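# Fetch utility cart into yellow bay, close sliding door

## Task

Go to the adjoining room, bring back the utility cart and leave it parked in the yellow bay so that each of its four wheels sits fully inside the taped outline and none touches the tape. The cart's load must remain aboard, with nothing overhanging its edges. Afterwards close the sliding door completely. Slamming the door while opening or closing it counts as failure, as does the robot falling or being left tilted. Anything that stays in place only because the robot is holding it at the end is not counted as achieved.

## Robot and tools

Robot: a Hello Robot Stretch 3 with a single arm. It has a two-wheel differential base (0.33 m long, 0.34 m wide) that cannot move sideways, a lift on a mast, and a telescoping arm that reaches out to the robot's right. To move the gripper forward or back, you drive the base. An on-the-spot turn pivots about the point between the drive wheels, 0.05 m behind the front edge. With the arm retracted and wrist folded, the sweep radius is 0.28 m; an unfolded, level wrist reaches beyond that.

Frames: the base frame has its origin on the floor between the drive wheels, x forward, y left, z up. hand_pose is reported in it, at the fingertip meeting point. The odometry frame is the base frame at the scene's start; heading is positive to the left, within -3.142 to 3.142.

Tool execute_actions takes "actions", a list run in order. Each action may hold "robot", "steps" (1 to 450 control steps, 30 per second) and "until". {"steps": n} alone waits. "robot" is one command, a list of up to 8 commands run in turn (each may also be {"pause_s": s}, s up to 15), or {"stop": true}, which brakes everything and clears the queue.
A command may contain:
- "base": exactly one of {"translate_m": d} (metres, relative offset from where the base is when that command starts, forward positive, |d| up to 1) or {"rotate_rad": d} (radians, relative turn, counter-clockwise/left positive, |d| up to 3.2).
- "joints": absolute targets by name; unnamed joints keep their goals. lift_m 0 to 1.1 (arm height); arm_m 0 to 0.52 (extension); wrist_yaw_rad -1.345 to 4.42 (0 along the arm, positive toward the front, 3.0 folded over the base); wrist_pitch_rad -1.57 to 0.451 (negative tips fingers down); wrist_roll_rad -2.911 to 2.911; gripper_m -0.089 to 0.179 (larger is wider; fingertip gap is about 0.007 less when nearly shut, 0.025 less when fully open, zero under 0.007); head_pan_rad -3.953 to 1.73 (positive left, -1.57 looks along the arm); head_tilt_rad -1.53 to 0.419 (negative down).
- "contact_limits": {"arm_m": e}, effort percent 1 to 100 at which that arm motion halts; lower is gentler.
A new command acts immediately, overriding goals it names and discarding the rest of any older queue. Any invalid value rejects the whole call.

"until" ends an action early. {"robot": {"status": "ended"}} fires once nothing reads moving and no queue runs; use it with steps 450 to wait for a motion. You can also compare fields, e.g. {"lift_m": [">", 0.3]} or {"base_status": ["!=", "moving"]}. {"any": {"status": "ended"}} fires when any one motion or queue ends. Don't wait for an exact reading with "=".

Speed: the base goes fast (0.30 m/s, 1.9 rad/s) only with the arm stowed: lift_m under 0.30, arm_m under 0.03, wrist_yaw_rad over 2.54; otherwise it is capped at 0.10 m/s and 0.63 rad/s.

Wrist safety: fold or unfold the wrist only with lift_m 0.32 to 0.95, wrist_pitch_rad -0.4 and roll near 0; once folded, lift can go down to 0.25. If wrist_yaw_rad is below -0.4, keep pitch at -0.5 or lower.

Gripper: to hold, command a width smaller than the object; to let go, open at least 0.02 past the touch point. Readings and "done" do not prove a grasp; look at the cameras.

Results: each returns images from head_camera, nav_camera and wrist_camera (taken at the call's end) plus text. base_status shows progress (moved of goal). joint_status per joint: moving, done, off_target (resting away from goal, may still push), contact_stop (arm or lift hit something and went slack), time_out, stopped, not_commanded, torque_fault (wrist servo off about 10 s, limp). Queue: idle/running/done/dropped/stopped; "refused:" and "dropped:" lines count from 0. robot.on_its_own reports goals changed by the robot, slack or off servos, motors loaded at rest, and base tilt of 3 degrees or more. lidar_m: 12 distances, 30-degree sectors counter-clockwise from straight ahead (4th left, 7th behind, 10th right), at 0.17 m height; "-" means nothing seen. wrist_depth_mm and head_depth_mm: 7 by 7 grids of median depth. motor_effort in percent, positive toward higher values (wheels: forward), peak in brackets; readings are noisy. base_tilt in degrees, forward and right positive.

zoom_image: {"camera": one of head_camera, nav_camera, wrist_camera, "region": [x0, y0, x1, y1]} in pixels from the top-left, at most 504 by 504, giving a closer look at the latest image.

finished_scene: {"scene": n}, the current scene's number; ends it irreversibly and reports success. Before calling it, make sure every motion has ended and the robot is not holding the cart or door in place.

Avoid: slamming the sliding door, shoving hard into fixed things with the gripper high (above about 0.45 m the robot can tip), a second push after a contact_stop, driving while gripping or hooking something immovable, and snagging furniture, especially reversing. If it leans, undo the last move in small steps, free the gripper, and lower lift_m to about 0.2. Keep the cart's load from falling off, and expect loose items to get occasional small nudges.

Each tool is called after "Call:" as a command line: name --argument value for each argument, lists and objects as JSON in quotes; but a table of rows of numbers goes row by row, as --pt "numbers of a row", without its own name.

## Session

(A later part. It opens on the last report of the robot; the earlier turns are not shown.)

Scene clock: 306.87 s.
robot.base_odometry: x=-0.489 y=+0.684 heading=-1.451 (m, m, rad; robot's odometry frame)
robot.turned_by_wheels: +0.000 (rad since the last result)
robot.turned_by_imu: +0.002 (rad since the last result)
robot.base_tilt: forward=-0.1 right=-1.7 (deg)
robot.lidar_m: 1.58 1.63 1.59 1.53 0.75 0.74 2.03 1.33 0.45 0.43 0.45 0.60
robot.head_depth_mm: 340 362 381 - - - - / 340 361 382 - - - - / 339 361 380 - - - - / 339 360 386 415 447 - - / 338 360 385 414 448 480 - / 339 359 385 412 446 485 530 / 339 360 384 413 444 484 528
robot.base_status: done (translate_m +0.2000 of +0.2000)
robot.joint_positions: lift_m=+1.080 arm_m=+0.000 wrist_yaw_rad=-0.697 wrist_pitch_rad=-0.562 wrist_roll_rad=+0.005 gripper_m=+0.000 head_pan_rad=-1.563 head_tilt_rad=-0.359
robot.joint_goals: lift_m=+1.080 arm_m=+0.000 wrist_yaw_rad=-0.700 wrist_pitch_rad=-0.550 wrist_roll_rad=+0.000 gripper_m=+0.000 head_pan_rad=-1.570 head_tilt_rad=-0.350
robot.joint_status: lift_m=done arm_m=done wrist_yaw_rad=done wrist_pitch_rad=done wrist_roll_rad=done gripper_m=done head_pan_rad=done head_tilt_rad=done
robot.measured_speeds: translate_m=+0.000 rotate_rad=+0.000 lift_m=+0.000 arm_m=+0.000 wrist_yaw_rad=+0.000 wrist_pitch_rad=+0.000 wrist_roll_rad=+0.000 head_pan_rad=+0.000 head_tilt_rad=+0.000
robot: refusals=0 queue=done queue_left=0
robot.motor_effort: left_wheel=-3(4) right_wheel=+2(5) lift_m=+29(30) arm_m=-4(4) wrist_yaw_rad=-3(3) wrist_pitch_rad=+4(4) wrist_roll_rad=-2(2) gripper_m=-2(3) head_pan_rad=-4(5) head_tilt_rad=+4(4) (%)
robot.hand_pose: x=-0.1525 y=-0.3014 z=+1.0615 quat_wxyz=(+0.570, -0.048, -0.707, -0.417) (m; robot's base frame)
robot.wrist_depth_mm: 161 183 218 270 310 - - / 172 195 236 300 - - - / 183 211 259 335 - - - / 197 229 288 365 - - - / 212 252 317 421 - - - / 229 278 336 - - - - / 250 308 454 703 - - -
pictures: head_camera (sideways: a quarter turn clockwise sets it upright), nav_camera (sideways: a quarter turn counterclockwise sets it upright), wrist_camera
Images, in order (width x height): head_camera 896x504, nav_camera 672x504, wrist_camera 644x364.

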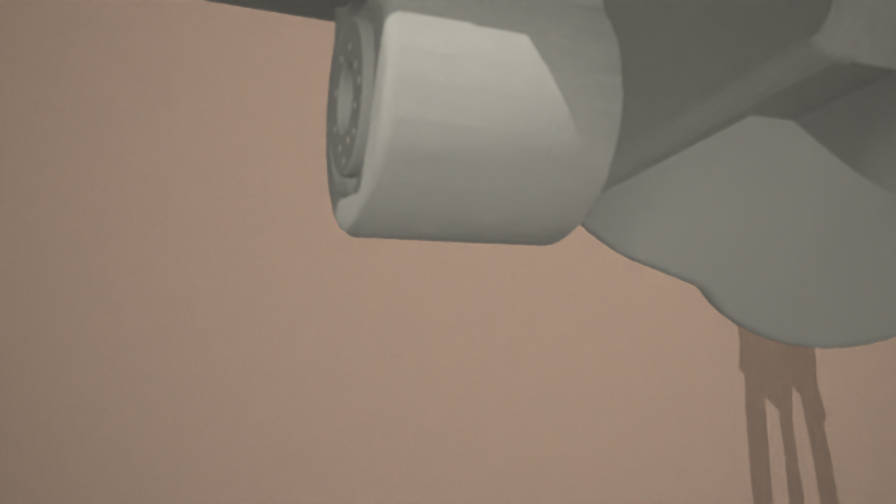

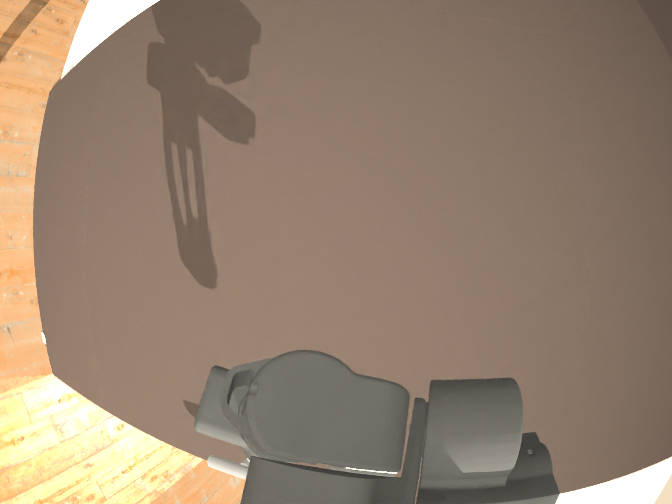

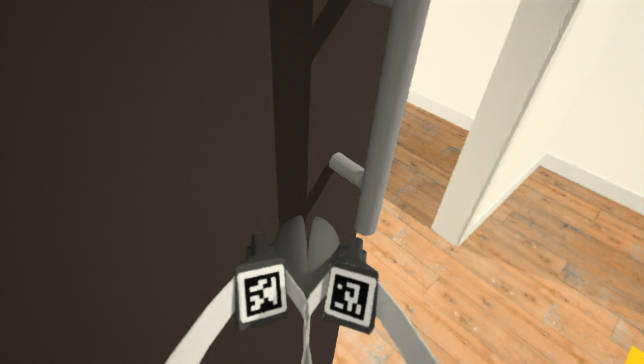

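Call:
execute_actions --actions '[{"robot":[{"joints":{"arm_m":0.07},"contact_limits":{"arm_m":25}},{"base":{"translate_m":-0.1}}],"steps":300,"until":{"robot":{"status":"ended"}}}]'

Scene clock: 310.50 s.
robot.base_odometry: x=-0.501 y=+0.783 heading=-1.451 (m, m, rad; robot's odometry frame)
robot.turned_by_wheels: +0.000 (rad since the last result)
robot.turned_by_imu: +0.000 (rad since the last result)
robot.base_tilt: forward=-0.1 right=-1.7 (deg)
robot.lidar_m: 1.68 1.73 1.59 0.80 0.67 0.67 2.04 1.23 0.45 0.43 0.45 0.60
robot.head_depth_mm: 342 358 - - - - 544 / 341 363 - - - - 535 / 341 363 - - - - 535 / 341 362 383 416 - 498 534 / 340 361 386 415 446 488 532 / 340 361 386 415 448 486 532 / 340 361 386 414 447 486 530
robot.base_status: done (translate_m -0.1000 of -0.1000)
robot.joint_positions: lift_m=+1.080 arm_m=+0.070 wrist_yaw_rad=-0.698 wrist_pitch_rad=-0.562 wrist_roll_rad=+0.005 gripper_m=+0.000 head_pan_rad=-1.563 head_tilt_rad=-0.359
robot.joint_goals: lift_m=+1.080 arm_m=+0.070 wrist_yaw_rad=-0.700 wrist_pitch_rad=-0.550 wrist_roll_rad=+0.000 gripper_m=+0.000 head_pan_rad=-1.570 head_tilt_rad=-0.350
robot.joint_status: lift_m=done arm_m=done wrist_yaw_rad=done wrist_pitch_rad=done wrist_roll_rad=done gripper_m=done head_pan_rad=done head_tilt_rad=done
robot.measured_speeds: translate_m=+0.000 rotate_rad=+0.000 lift_m=+0.000 arm_m=+0.000 wrist_yaw_rad=+0.000 wrist_pitch_rad=+0.000 wrist_roll_rad=+0.000 head_pan_rad=+0.000 head_tilt_rad=+0.000
robot: refusals=0 queue=done queue_left=0
robot.motor_effort: left_wheel=-3(9) right_wheel=+2(3) lift_m=+29(29) arm_m=+3(3) wrist_yaw_rad=-2(3) wrist_pitch_rad=+4(4) wrist_roll_rad=-2(2) gripper_m=-3(2) head_pan_rad=-5(4) head_tilt_rad=+5(5) (%)
robot.contact_limits: arm_m 25 (drawing in: default 33, maximum 53; extending or still: default 43, maximum 72)
robot.hand_pose: x=-0.1525 y=-0.3709 z=+1.0615 quat_wxyz=(+0.570, -0.049, -0.707, -0.417) (m; robot's base frame)
robot.wrist_depth_mm: 109 122 147 164 131 - 908 / 117 132 160 195 146 - - / 125 142 175 224 165 - - / 134 154 194 247 - - - / 144 169 213 265 - - - / 156 186 227 - - - - / 171 207 308 437 - - -
pictures: head_camera (sideways: a quarter turn clockwise sets it upright), nav_camera (sideways: a quarter turn counterclockwise sets it upright), wrist_camera
Images, in order (width x height): head_camera 896x504, nav_camera 672x504, wrist_camera 644x364.

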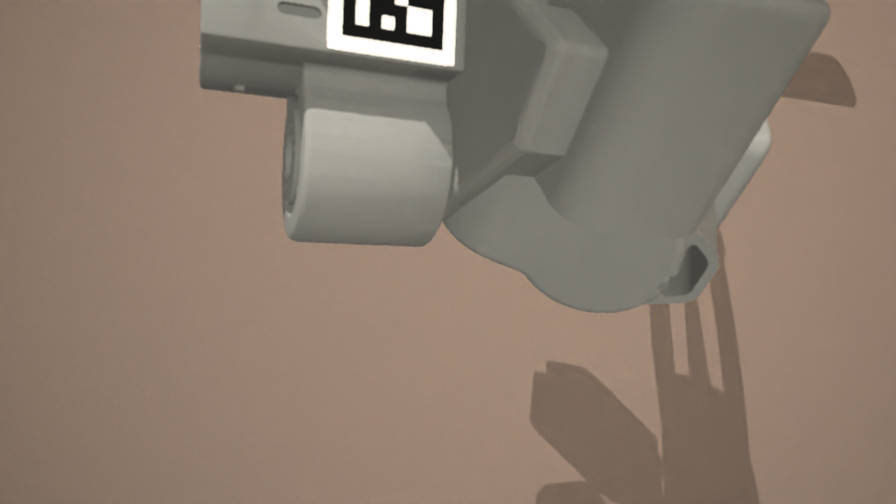

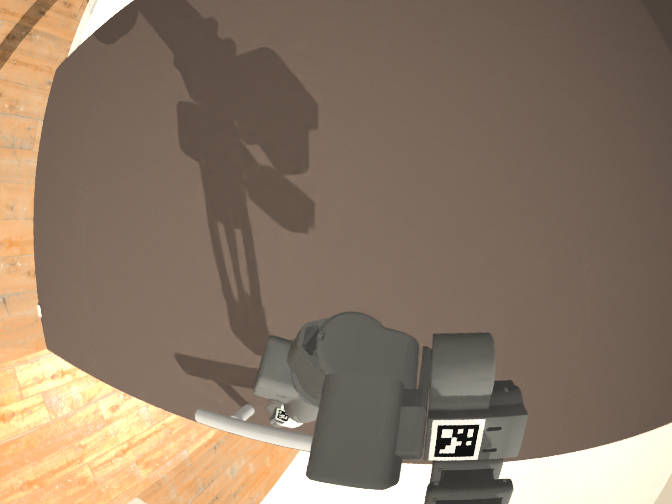

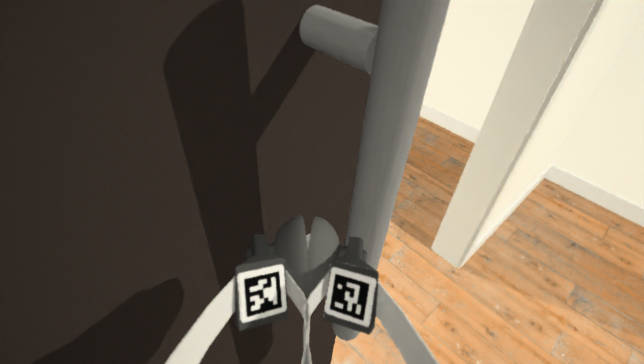

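Engaged. Pull.

Call:
execute_actions --actions '[{"robot":{"base":{"translate_m":-0.25}},"steps":300,"until":{"robot":{"status":"ended"}}},{"robot":{"base":{"translate_m":-0.25},"joints":{"head_tilt_rad":-0.8}},"steps":300,"until":{"robot":{"status":"ended"}}}]'

Scene clock: 317.83 s.
robot.base_odometry: x=-0.561 y=+1.280 heading=-1.451 (m, m, rad; robot's odometry frame)
robot.turned_by_wheels: +0.000 (rad since the last result)
robot.turned_by_imu: -0.001 (rad since the last result)
robot.base_tilt: forward=+0.0 right=-1.7 (deg)
robot.lidar_m: 1.81 2.20 0.67 0.39 0.45 1.65 1.58 0.80 0.46 0.44 0.45 0.61
robot.head_depth_mm: - - - 560 763 1301 1150 / - - - 585 708 939 1137 / - - - 569 708 938 1144 / 359 - - 570 712 935 1138 / 359 409 475 569 709 936 1134 / 358 408 476 568 705 937 1130 / 358 409 476 569 710 936 1124
robot.base_status: done (translate_m -0.2500 of -0.2500)
robot.joint_positions: lift_m=+1.080 arm_m=+0.070 wrist_yaw_rad=-0.697 wrist_pitch_rad=-0.572 wrist_roll_rad=+0.003 gripper_m=+0.000 head_pan_rad=-1.563 head_tilt_rad=-0.790
robot.joint_goals: lift_m=+1.080 arm_m=+0.070 wrist_yaw_rad=-0.700 wrist_pitch_rad=-0.550 wrist_roll_rad=+0.000 gripper_m=+0.000 head_pan_rad=-1.570 head_tilt_rad=-0.800
robot.joint_status: lift_m=done arm_m=done wrist_yaw_rad=done wrist_pitch_rad=done wrist_roll_rad=done gripper_m=done head_pan_rad=done head_tilt_rad=done
robot.measured_speeds: translate_m=+0.000 rotate_rad=+0.000 lift_m=+0.000 arm_m=+0.000 wrist_yaw_rad=+0.000 wrist_pitch_rad=+0.000 wrist_roll_rad=+0.000 head_pan_rad=+0.000 head_tilt_rad=+0.000
robot: refusals=0 queue=done queue_left=0
robot.motor_effort: left_wheel=-3(8) right_wheel=+1(22) lift_m=+24(29) arm_m=+1(3) wrist_yaw_rad=-3(34) wrist_pitch_rad=+7(16) wrist_roll_rad=-1(1) gripper_m=-3(6) head_pan_rad=-4(4) head_tilt_rad=-5(34) (%)
robot.contact_limits: arm_m 25 (drawing in: default 33, maximum 53; extending or still: default 43, maximum 72)
robot.hand_pose: x=-0.1514 y=-0.3699 z=+1.0597 quat_wxyz=(+0.569, -0.044, -0.706, -0.420) (m; robot's base frame)
robot.wrist_depth_mm: 116 130 149 115 604 516 956 / 124 140 169 127 622 632 - / 133 151 187 144 671 843 - / 142 165 207 167 731 - - / 153 181 229 264 861 - - / 167 200 243 - - - - / 183 223 336 450 - - -
pictures: head_camera (sideways: a quarter turn clockwise sets it upright), nav_camera (sideways: a quarter turn counterclockwise sets it upright), wrist_camera
Images, in order (width x height): head_camera 896x504, nav_camera 672x504, wrist_camera 644x364.

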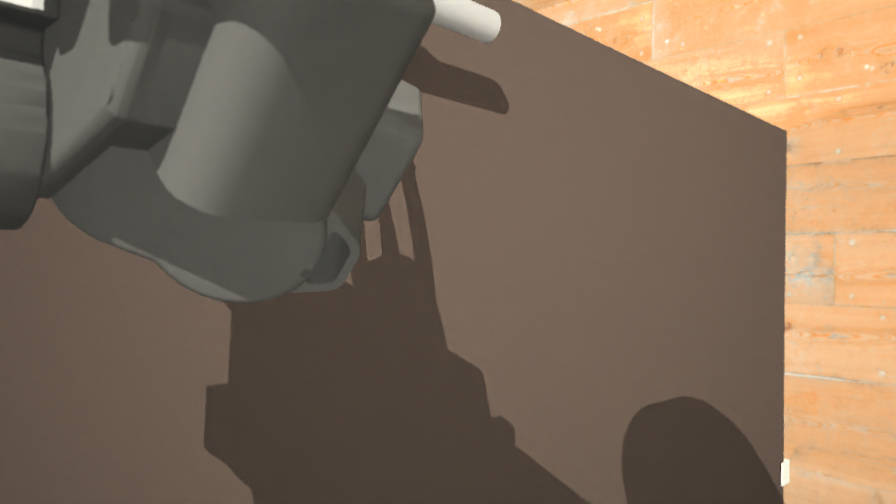

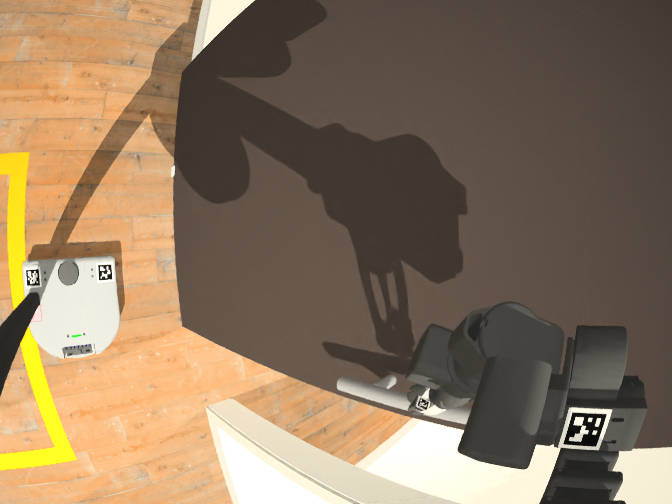

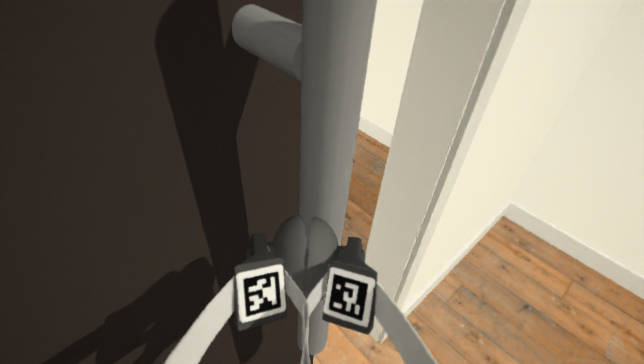

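Call:
execute_actions --actions '[{"robot":[{"base":{"translate_m":-0.25}},{"base":{"translate_m":-0.14}},{"base":{"translate_m":-0.04}}],"steps":450,"until":{"robot":{"status":"ended"}}}]'

Scene clock: 325.43 s.
robot.base_odometry: x=-0.613 y=+1.706 heading=-1.451 (m, m, rad; robot's odometry frame)
robot.turned_by_wheels: +0.000 (rad since the last result)
robot.turned_by_imu: -0.001 (rad since the last result)
robot.base_tilt: forward=-0.1 right=-1.7 (deg)
robot.lidar_m: 1.82 2.19 0.53 0.59 1.56 1.20 1.15 0.73 0.47 0.45 0.46 0.62
robot.head_depth_mm: - - - 572 778 1086 1149 / - - - 596 721 1008 1144 / - - - 580 724 951 1142 / 365 - - 580 721 959 1144 / 365 417 484 581 721 956 1139 / 365 417 484 580 725 953 1129 / 366 417 485 579 722 957 1128
robot.base_status: done (translate_m -0.0400 of -0.0400)
robot.joint_positions: lift_m=+1.080 arm_m=+0.070 wrist_yaw_rad=-0.697 wrist_pitch_rad=-0.568 wrist_roll_rad=+0.003 gripper_m=+0.000 head_pan_rad=-1.563 head_tilt_rad=-0.790
robot.joint_goals: lift_m=+1.080 arm_m=+0.070 wrist_yaw_rad=-0.700 wrist_pitch_rad=-0.550 wrist_roll_rad=+0.000 gripper_m=+0.000 head_pan_rad=-1.570 head_tilt_rad=-0.800
robot.joint_status: lift_m=done arm_m=done wrist_yaw_rad=done wrist_pitch_rad=done wrist_roll_rad=done gripper_m=done head_pan_rad=done head_tilt_rad=done
robot.measured_speeds: translate_m=+0.000 rotate_rad=+0.000 lift_m=+0.000 arm_m=+0.000 wrist_yaw_rad=+0.000 wrist_pitch_rad=+0.000 wrist_roll_rad=+0.000 head_pan_rad=+0.000 head_tilt_rad=+0.000
robot: refusals=0 queue=done queue_left=0
robot.motor_effort: left_wheel=-4(8) right_wheel=+2(17) lift_m=+23(24) arm_m=+3(5) wrist_yaw_rad=-4(25) wrist_pitch_rad=+5(14) wrist_roll_rad=-1(1) gripper_m=-2(6) head_pan_rad=-3(4) head_tilt_rad=-5(5) (%)
robot.contact_limits: arm_m 25 (drawing in: default 33, maximum 53; extending or still: default 43, maximum 72)
robot.hand_pose: x=-0.1518 y=-0.3703 z=+1.0607 quat_wxyz=(+0.569, -0.046, -0.706, -0.418) (m; robot's base frame)
robot.wrist_depth_mm: 123 137 155 120 365 533 771 / 131 147 175 133 424 663 818 / 139 159 196 151 503 877 870 / 149 173 217 174 615 - 910 / 161 190 241 474 791 - 975 / 176 210 256 - - - - / 193 234 349 750 - - -
pictures: head_camera (sideways: a quarter turn clockwise sets it upright), nav_camera (sideways: a quarter turn counterclockwise sets it upright), wrist_camera
Images, in order (width x height): head_camera 896x504, nav_camera 672x504, wrist_camera 644x364.

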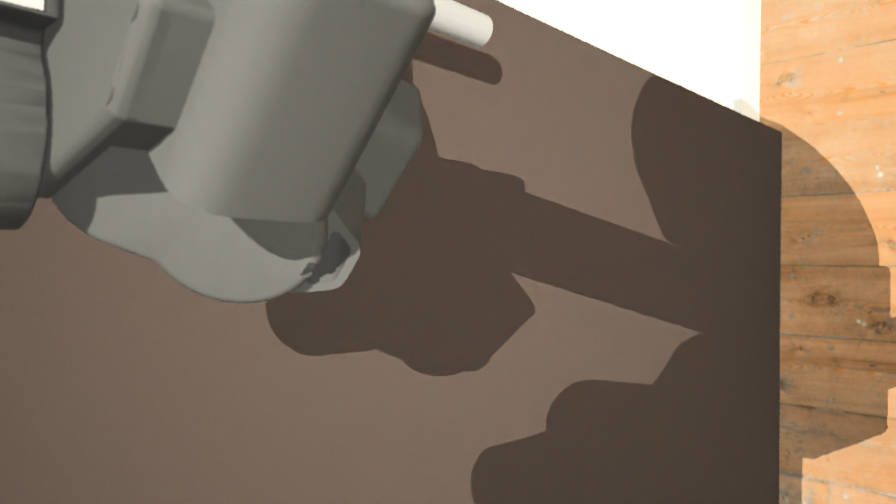

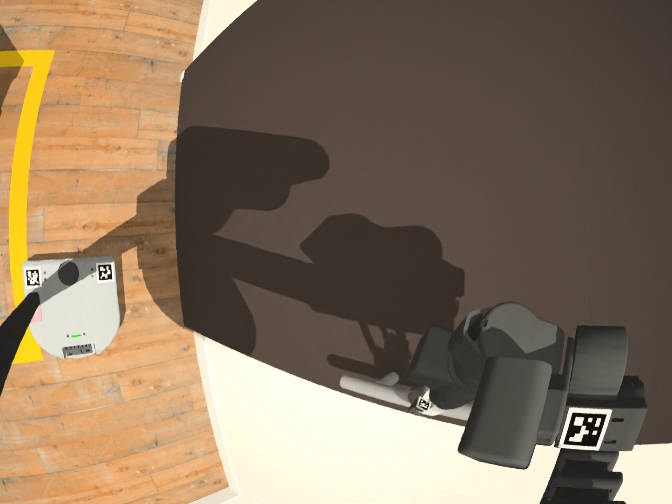

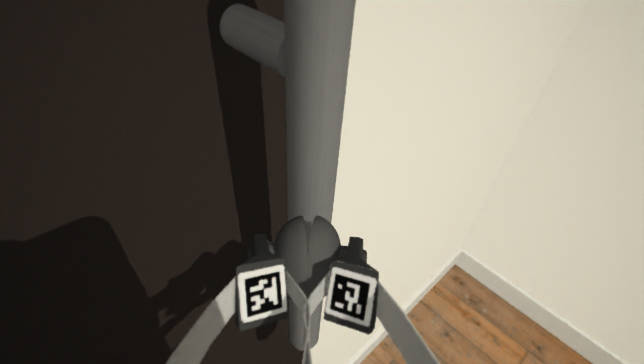

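Call:
execute_actions --actions '[{"robot":[{"base":{"translate_m":-0.04}},{"base":{"translate_m":-0.03}}],"steps":450,"until":{"robot":{"status":"ended"}}},{"steps":10}]'

Scene clock: 331.70 s.
robot.base_odometry: x=-0.621 y=+1.776 heading=-1.451 (m, m, rad; robot's odometry frame)
robot.turned_by_wheels: +0.000 (rad since the last result)
robot.turned_by_imu: +0.100 (rad since the last result)
robot.base_tilt: forward=+0.0 right=-1.7 (deg)
robot.lidar_m: 2.66 0.56 0.57 0.67 1.44 1.12 1.09 0.67 0.46 0.45 0.48 0.70
robot.head_depth_mm: - - - 548 732 1018 1150 / - - - 586 703 955 1148 / - - - 594 715 942 1140 / 368 - - 586 730 964 1139 / 373 425 499 594 740 991 1134 / 377 431 502 603 760 1015 1129 / 380 436 510 614 775 1044 1128
robot.base_status: done (translate_m -0.0299 of -0.0300)
robot.joint_positions: lift_m=+1.080 arm_m=+0.069 wrist_yaw_rad=-0.685 wrist_pitch_rad=-0.627 wrist_roll_rad=+0.003 gripper_m=+0.000 head_pan_rad=-1.563 head_tilt_rad=-0.792
robot.joint_goals: lift_m=+1.080 arm_m=+0.070 wrist_yaw_rad=-0.670 wrist_pitch_rad=-0.550 wrist_roll_rad=+0.000 gripper_m=+0.000 head_pan_rad=-1.570 head_tilt_rad=-0.800
robot.joint_status: lift_m=done arm_m=done wrist_yaw_rad=done wrist_pitch_rad=done wrist_roll_rad=done gripper_m=done head_pan_rad=done head_tilt_rad=done
robot.measured_speeds: translate_m=+0.000 rotate_rad=+0.000 lift_m=+0.000 arm_m=+0.000 wrist_yaw_rad=+0.000 wrist_pitch_rad=+0.000 wrist_roll_rad=+0.000 head_pan_rad=+0.000 head_tilt_rad=+0.000
robot: refusals=0 queue=done queue_left=0
robot.on_its_own: wrist_yaw_rad is held at -0.670, not at your -0.700, by its stall guard, which is not easing now; wrist_yaw_rad is at rest, and its effort (+14) is outside its rest range (-12 to +12)
robot.motor_effort: left_wheel=-5(17) right_wheel=-7(23) lift_m=+20(23) arm_m=+14(15) wrist_yaw_rad=+14(46) wrist_pitch_rad=+22(25) wrist_roll_rad=-1(1) gripper_m=-6(10) head_pan_rad=-4(4) head_tilt_rad=-4(5) (%)
robot.contact_limits: arm_m 25 (drawing in: default 33, maximum 53; extending or still: default 43, maximum 72)
robot.hand_pose: x=-0.1438 y=-0.3636 z=+1.0491 quat_wxyz=(+0.559, -0.021, -0.707, -0.432) (m; robot's base frame)
robot.wrist_depth_mm: 121 133 148 105 314 405 613 / 130 144 170 119 363 503 781 / 140 157 189 136 429 639 864 / 152 174 214 161 535 908 953 / 168 195 242 287 705 - 995 / 186 220 268 - - - - / 207 254 372 681 - - -
pictures: head_camera (sideways: a quarter turn clockwise sets it upright), nav_camera (sideways: a quarter turn counterclockwise sets it upright), wrist_camera
Images, in order (width x height): head_camera 896x504, nav_camera 672x504, wrist_camera 644x364.

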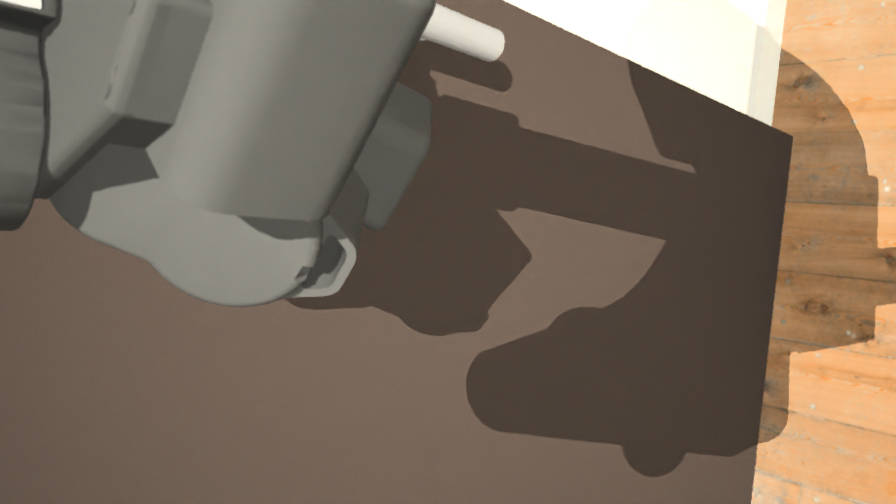

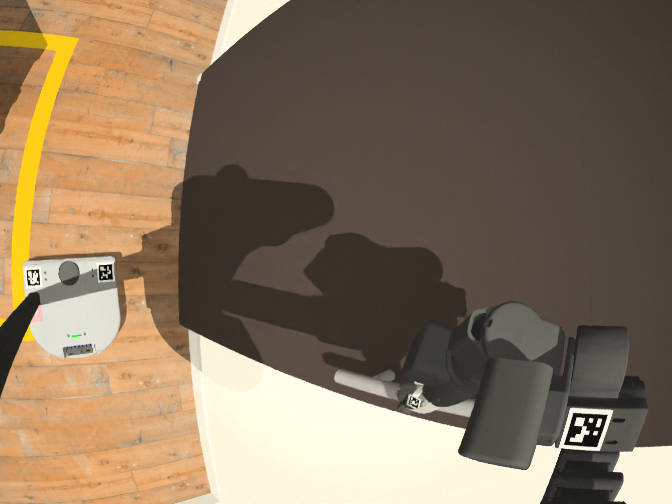

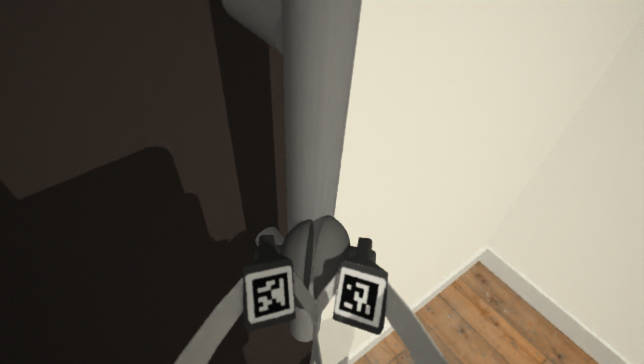

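Door hit its stop. Back off, and check the cart once more.

Call:
execute_actions --actions '[{"robot":[{"base":{"translate_m":0.08}},{"joints":{"arm_m":0,"wrist_yaw_rad":-0.7,"head_pan_rad":1.2,"head_tilt_rad":-0.8}}],"steps":300,"until":{"robot":{"status":"ended"}}}]'

Scene clock: 337.00 s.
robot.base_odometry: x=-0.611 y=+1.696 heading=-1.451 (m, m, rad; robot's odometry frame)
robot.turned_by_wheels: +0.000 (rad since the last result)
robot.turned_by_imu: +0.001 (rad since the last result)
robot.base_tilt: forward=-0.1 right=-1.7 (deg)
robot.lidar_m: 2.57 0.51 0.51 0.60 1.55 1.19 1.17 0.67 0.46 0.46 0.49 0.71
robot.head_depth_mm: 715 768 849 715 1471 1298 1147 / 707 718 812 663 954 1249 1140 / 745 762 820 692 961 1169 1145 / 1324 970 847 1044 990 1220 1133 / 1326 1467 838 1065 1163 1264 1140 / 1291 1468 767 1636 1445 1283 1126 / 1265 1423 1633 1752 1486 1270 1132
robot.base_status: done (translate_m +0.0800 of +0.0800)
robot.joint_positions: lift_m=+1.080 arm_m=+0.000 wrist_yaw_rad=-0.697 wrist_pitch_rad=-0.567 wrist_roll_rad=+0.003 gripper_m=+0.000 head_pan_rad=+1.193 head_tilt_rad=-0.792
robot.joint_goals: lift_m=+1.080 arm_m=+0.000 wrist_yaw_rad=-0.700 wrist_pitch_rad=-0.550 wrist_roll_rad=+0.000 gripper_m=+0.000 head_pan_rad=+1.200 head_tilt_rad=-0.800
robot.joint_status: lift_m=done arm_m=done wrist_yaw_rad=done wrist_pitch_rad=done wrist_roll_rad=done gripper_m=done head_pan_rad=done head_tilt_rad=done
robot.measured_speeds: translate_m=+0.000 rotate_rad=+0.000 lift_m=+0.000 arm_m=+0.000 wrist_yaw_rad=+0.000 wrist_pitch_rad=+0.000 wrist_roll_rad=+0.000 head_pan_rad=+0.000 head_tilt_rad=+0.000
robot: refusals=0 queue=done queue_left=0
robot.motor_effort: left_wheel=-1(4) right_wheel=+1(9) lift_m=+22(22) arm_m=-4(15) wrist_yaw_rad=-2(31) wrist_pitch_rad=+5(22) wrist_roll_rad=-1(1) gripper_m=-3(7) head_pan_rad=+5(47) head_tilt_rad=-4(5) (%)
robot.hand_pose: x=-0.1520 y=-0.3008 z=+1.0609 quat_wxyz=(+0.569, -0.046, -0.706, -0.418) (m; robot's base frame)
robot.wrist_depth_mm: 173 194 224 217 418 549 778 / 186 208 245 270 480 666 868 / 198 226 271 314 561 833 921 / 214 247 302 338 661 - 971 / 232 273 336 486 839 - - / 255 303 361 - - - - / 282 339 485 865 - - -
pictures: head_camera (sideways: a quarter turn clockwise sets it upright), nav_camera (sideways: a quarter turn counterclockwise sets it upright), wrist_camera
Images, in order (width x height): head_camera 896x504, nav_camera 672x504, wrist_camera 644x364.

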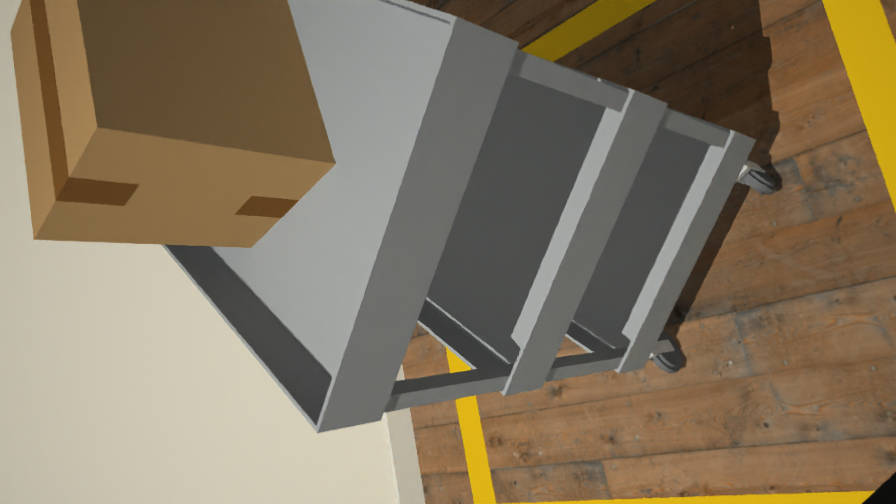

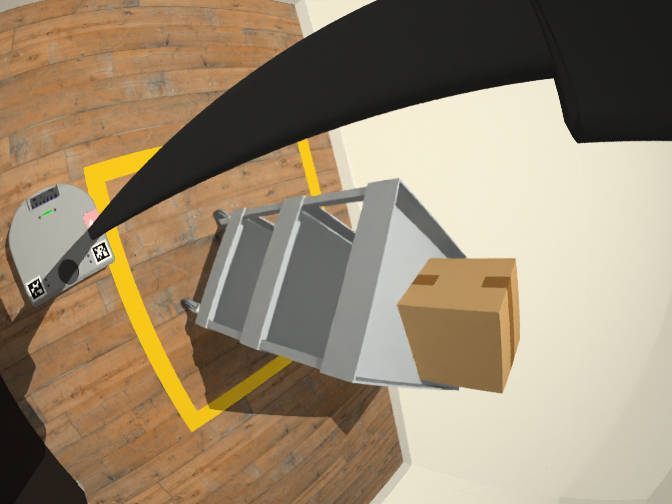

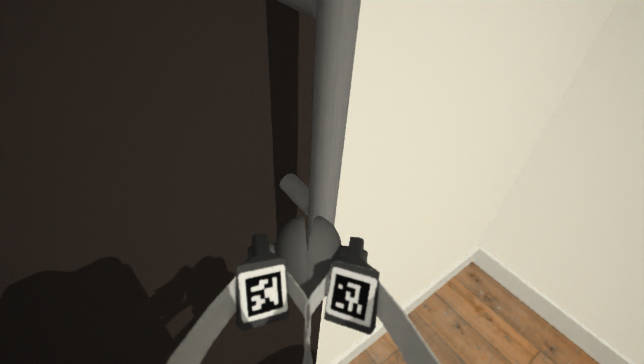

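Call:
finished_scene --scene 2

The scene is finished: the task was done.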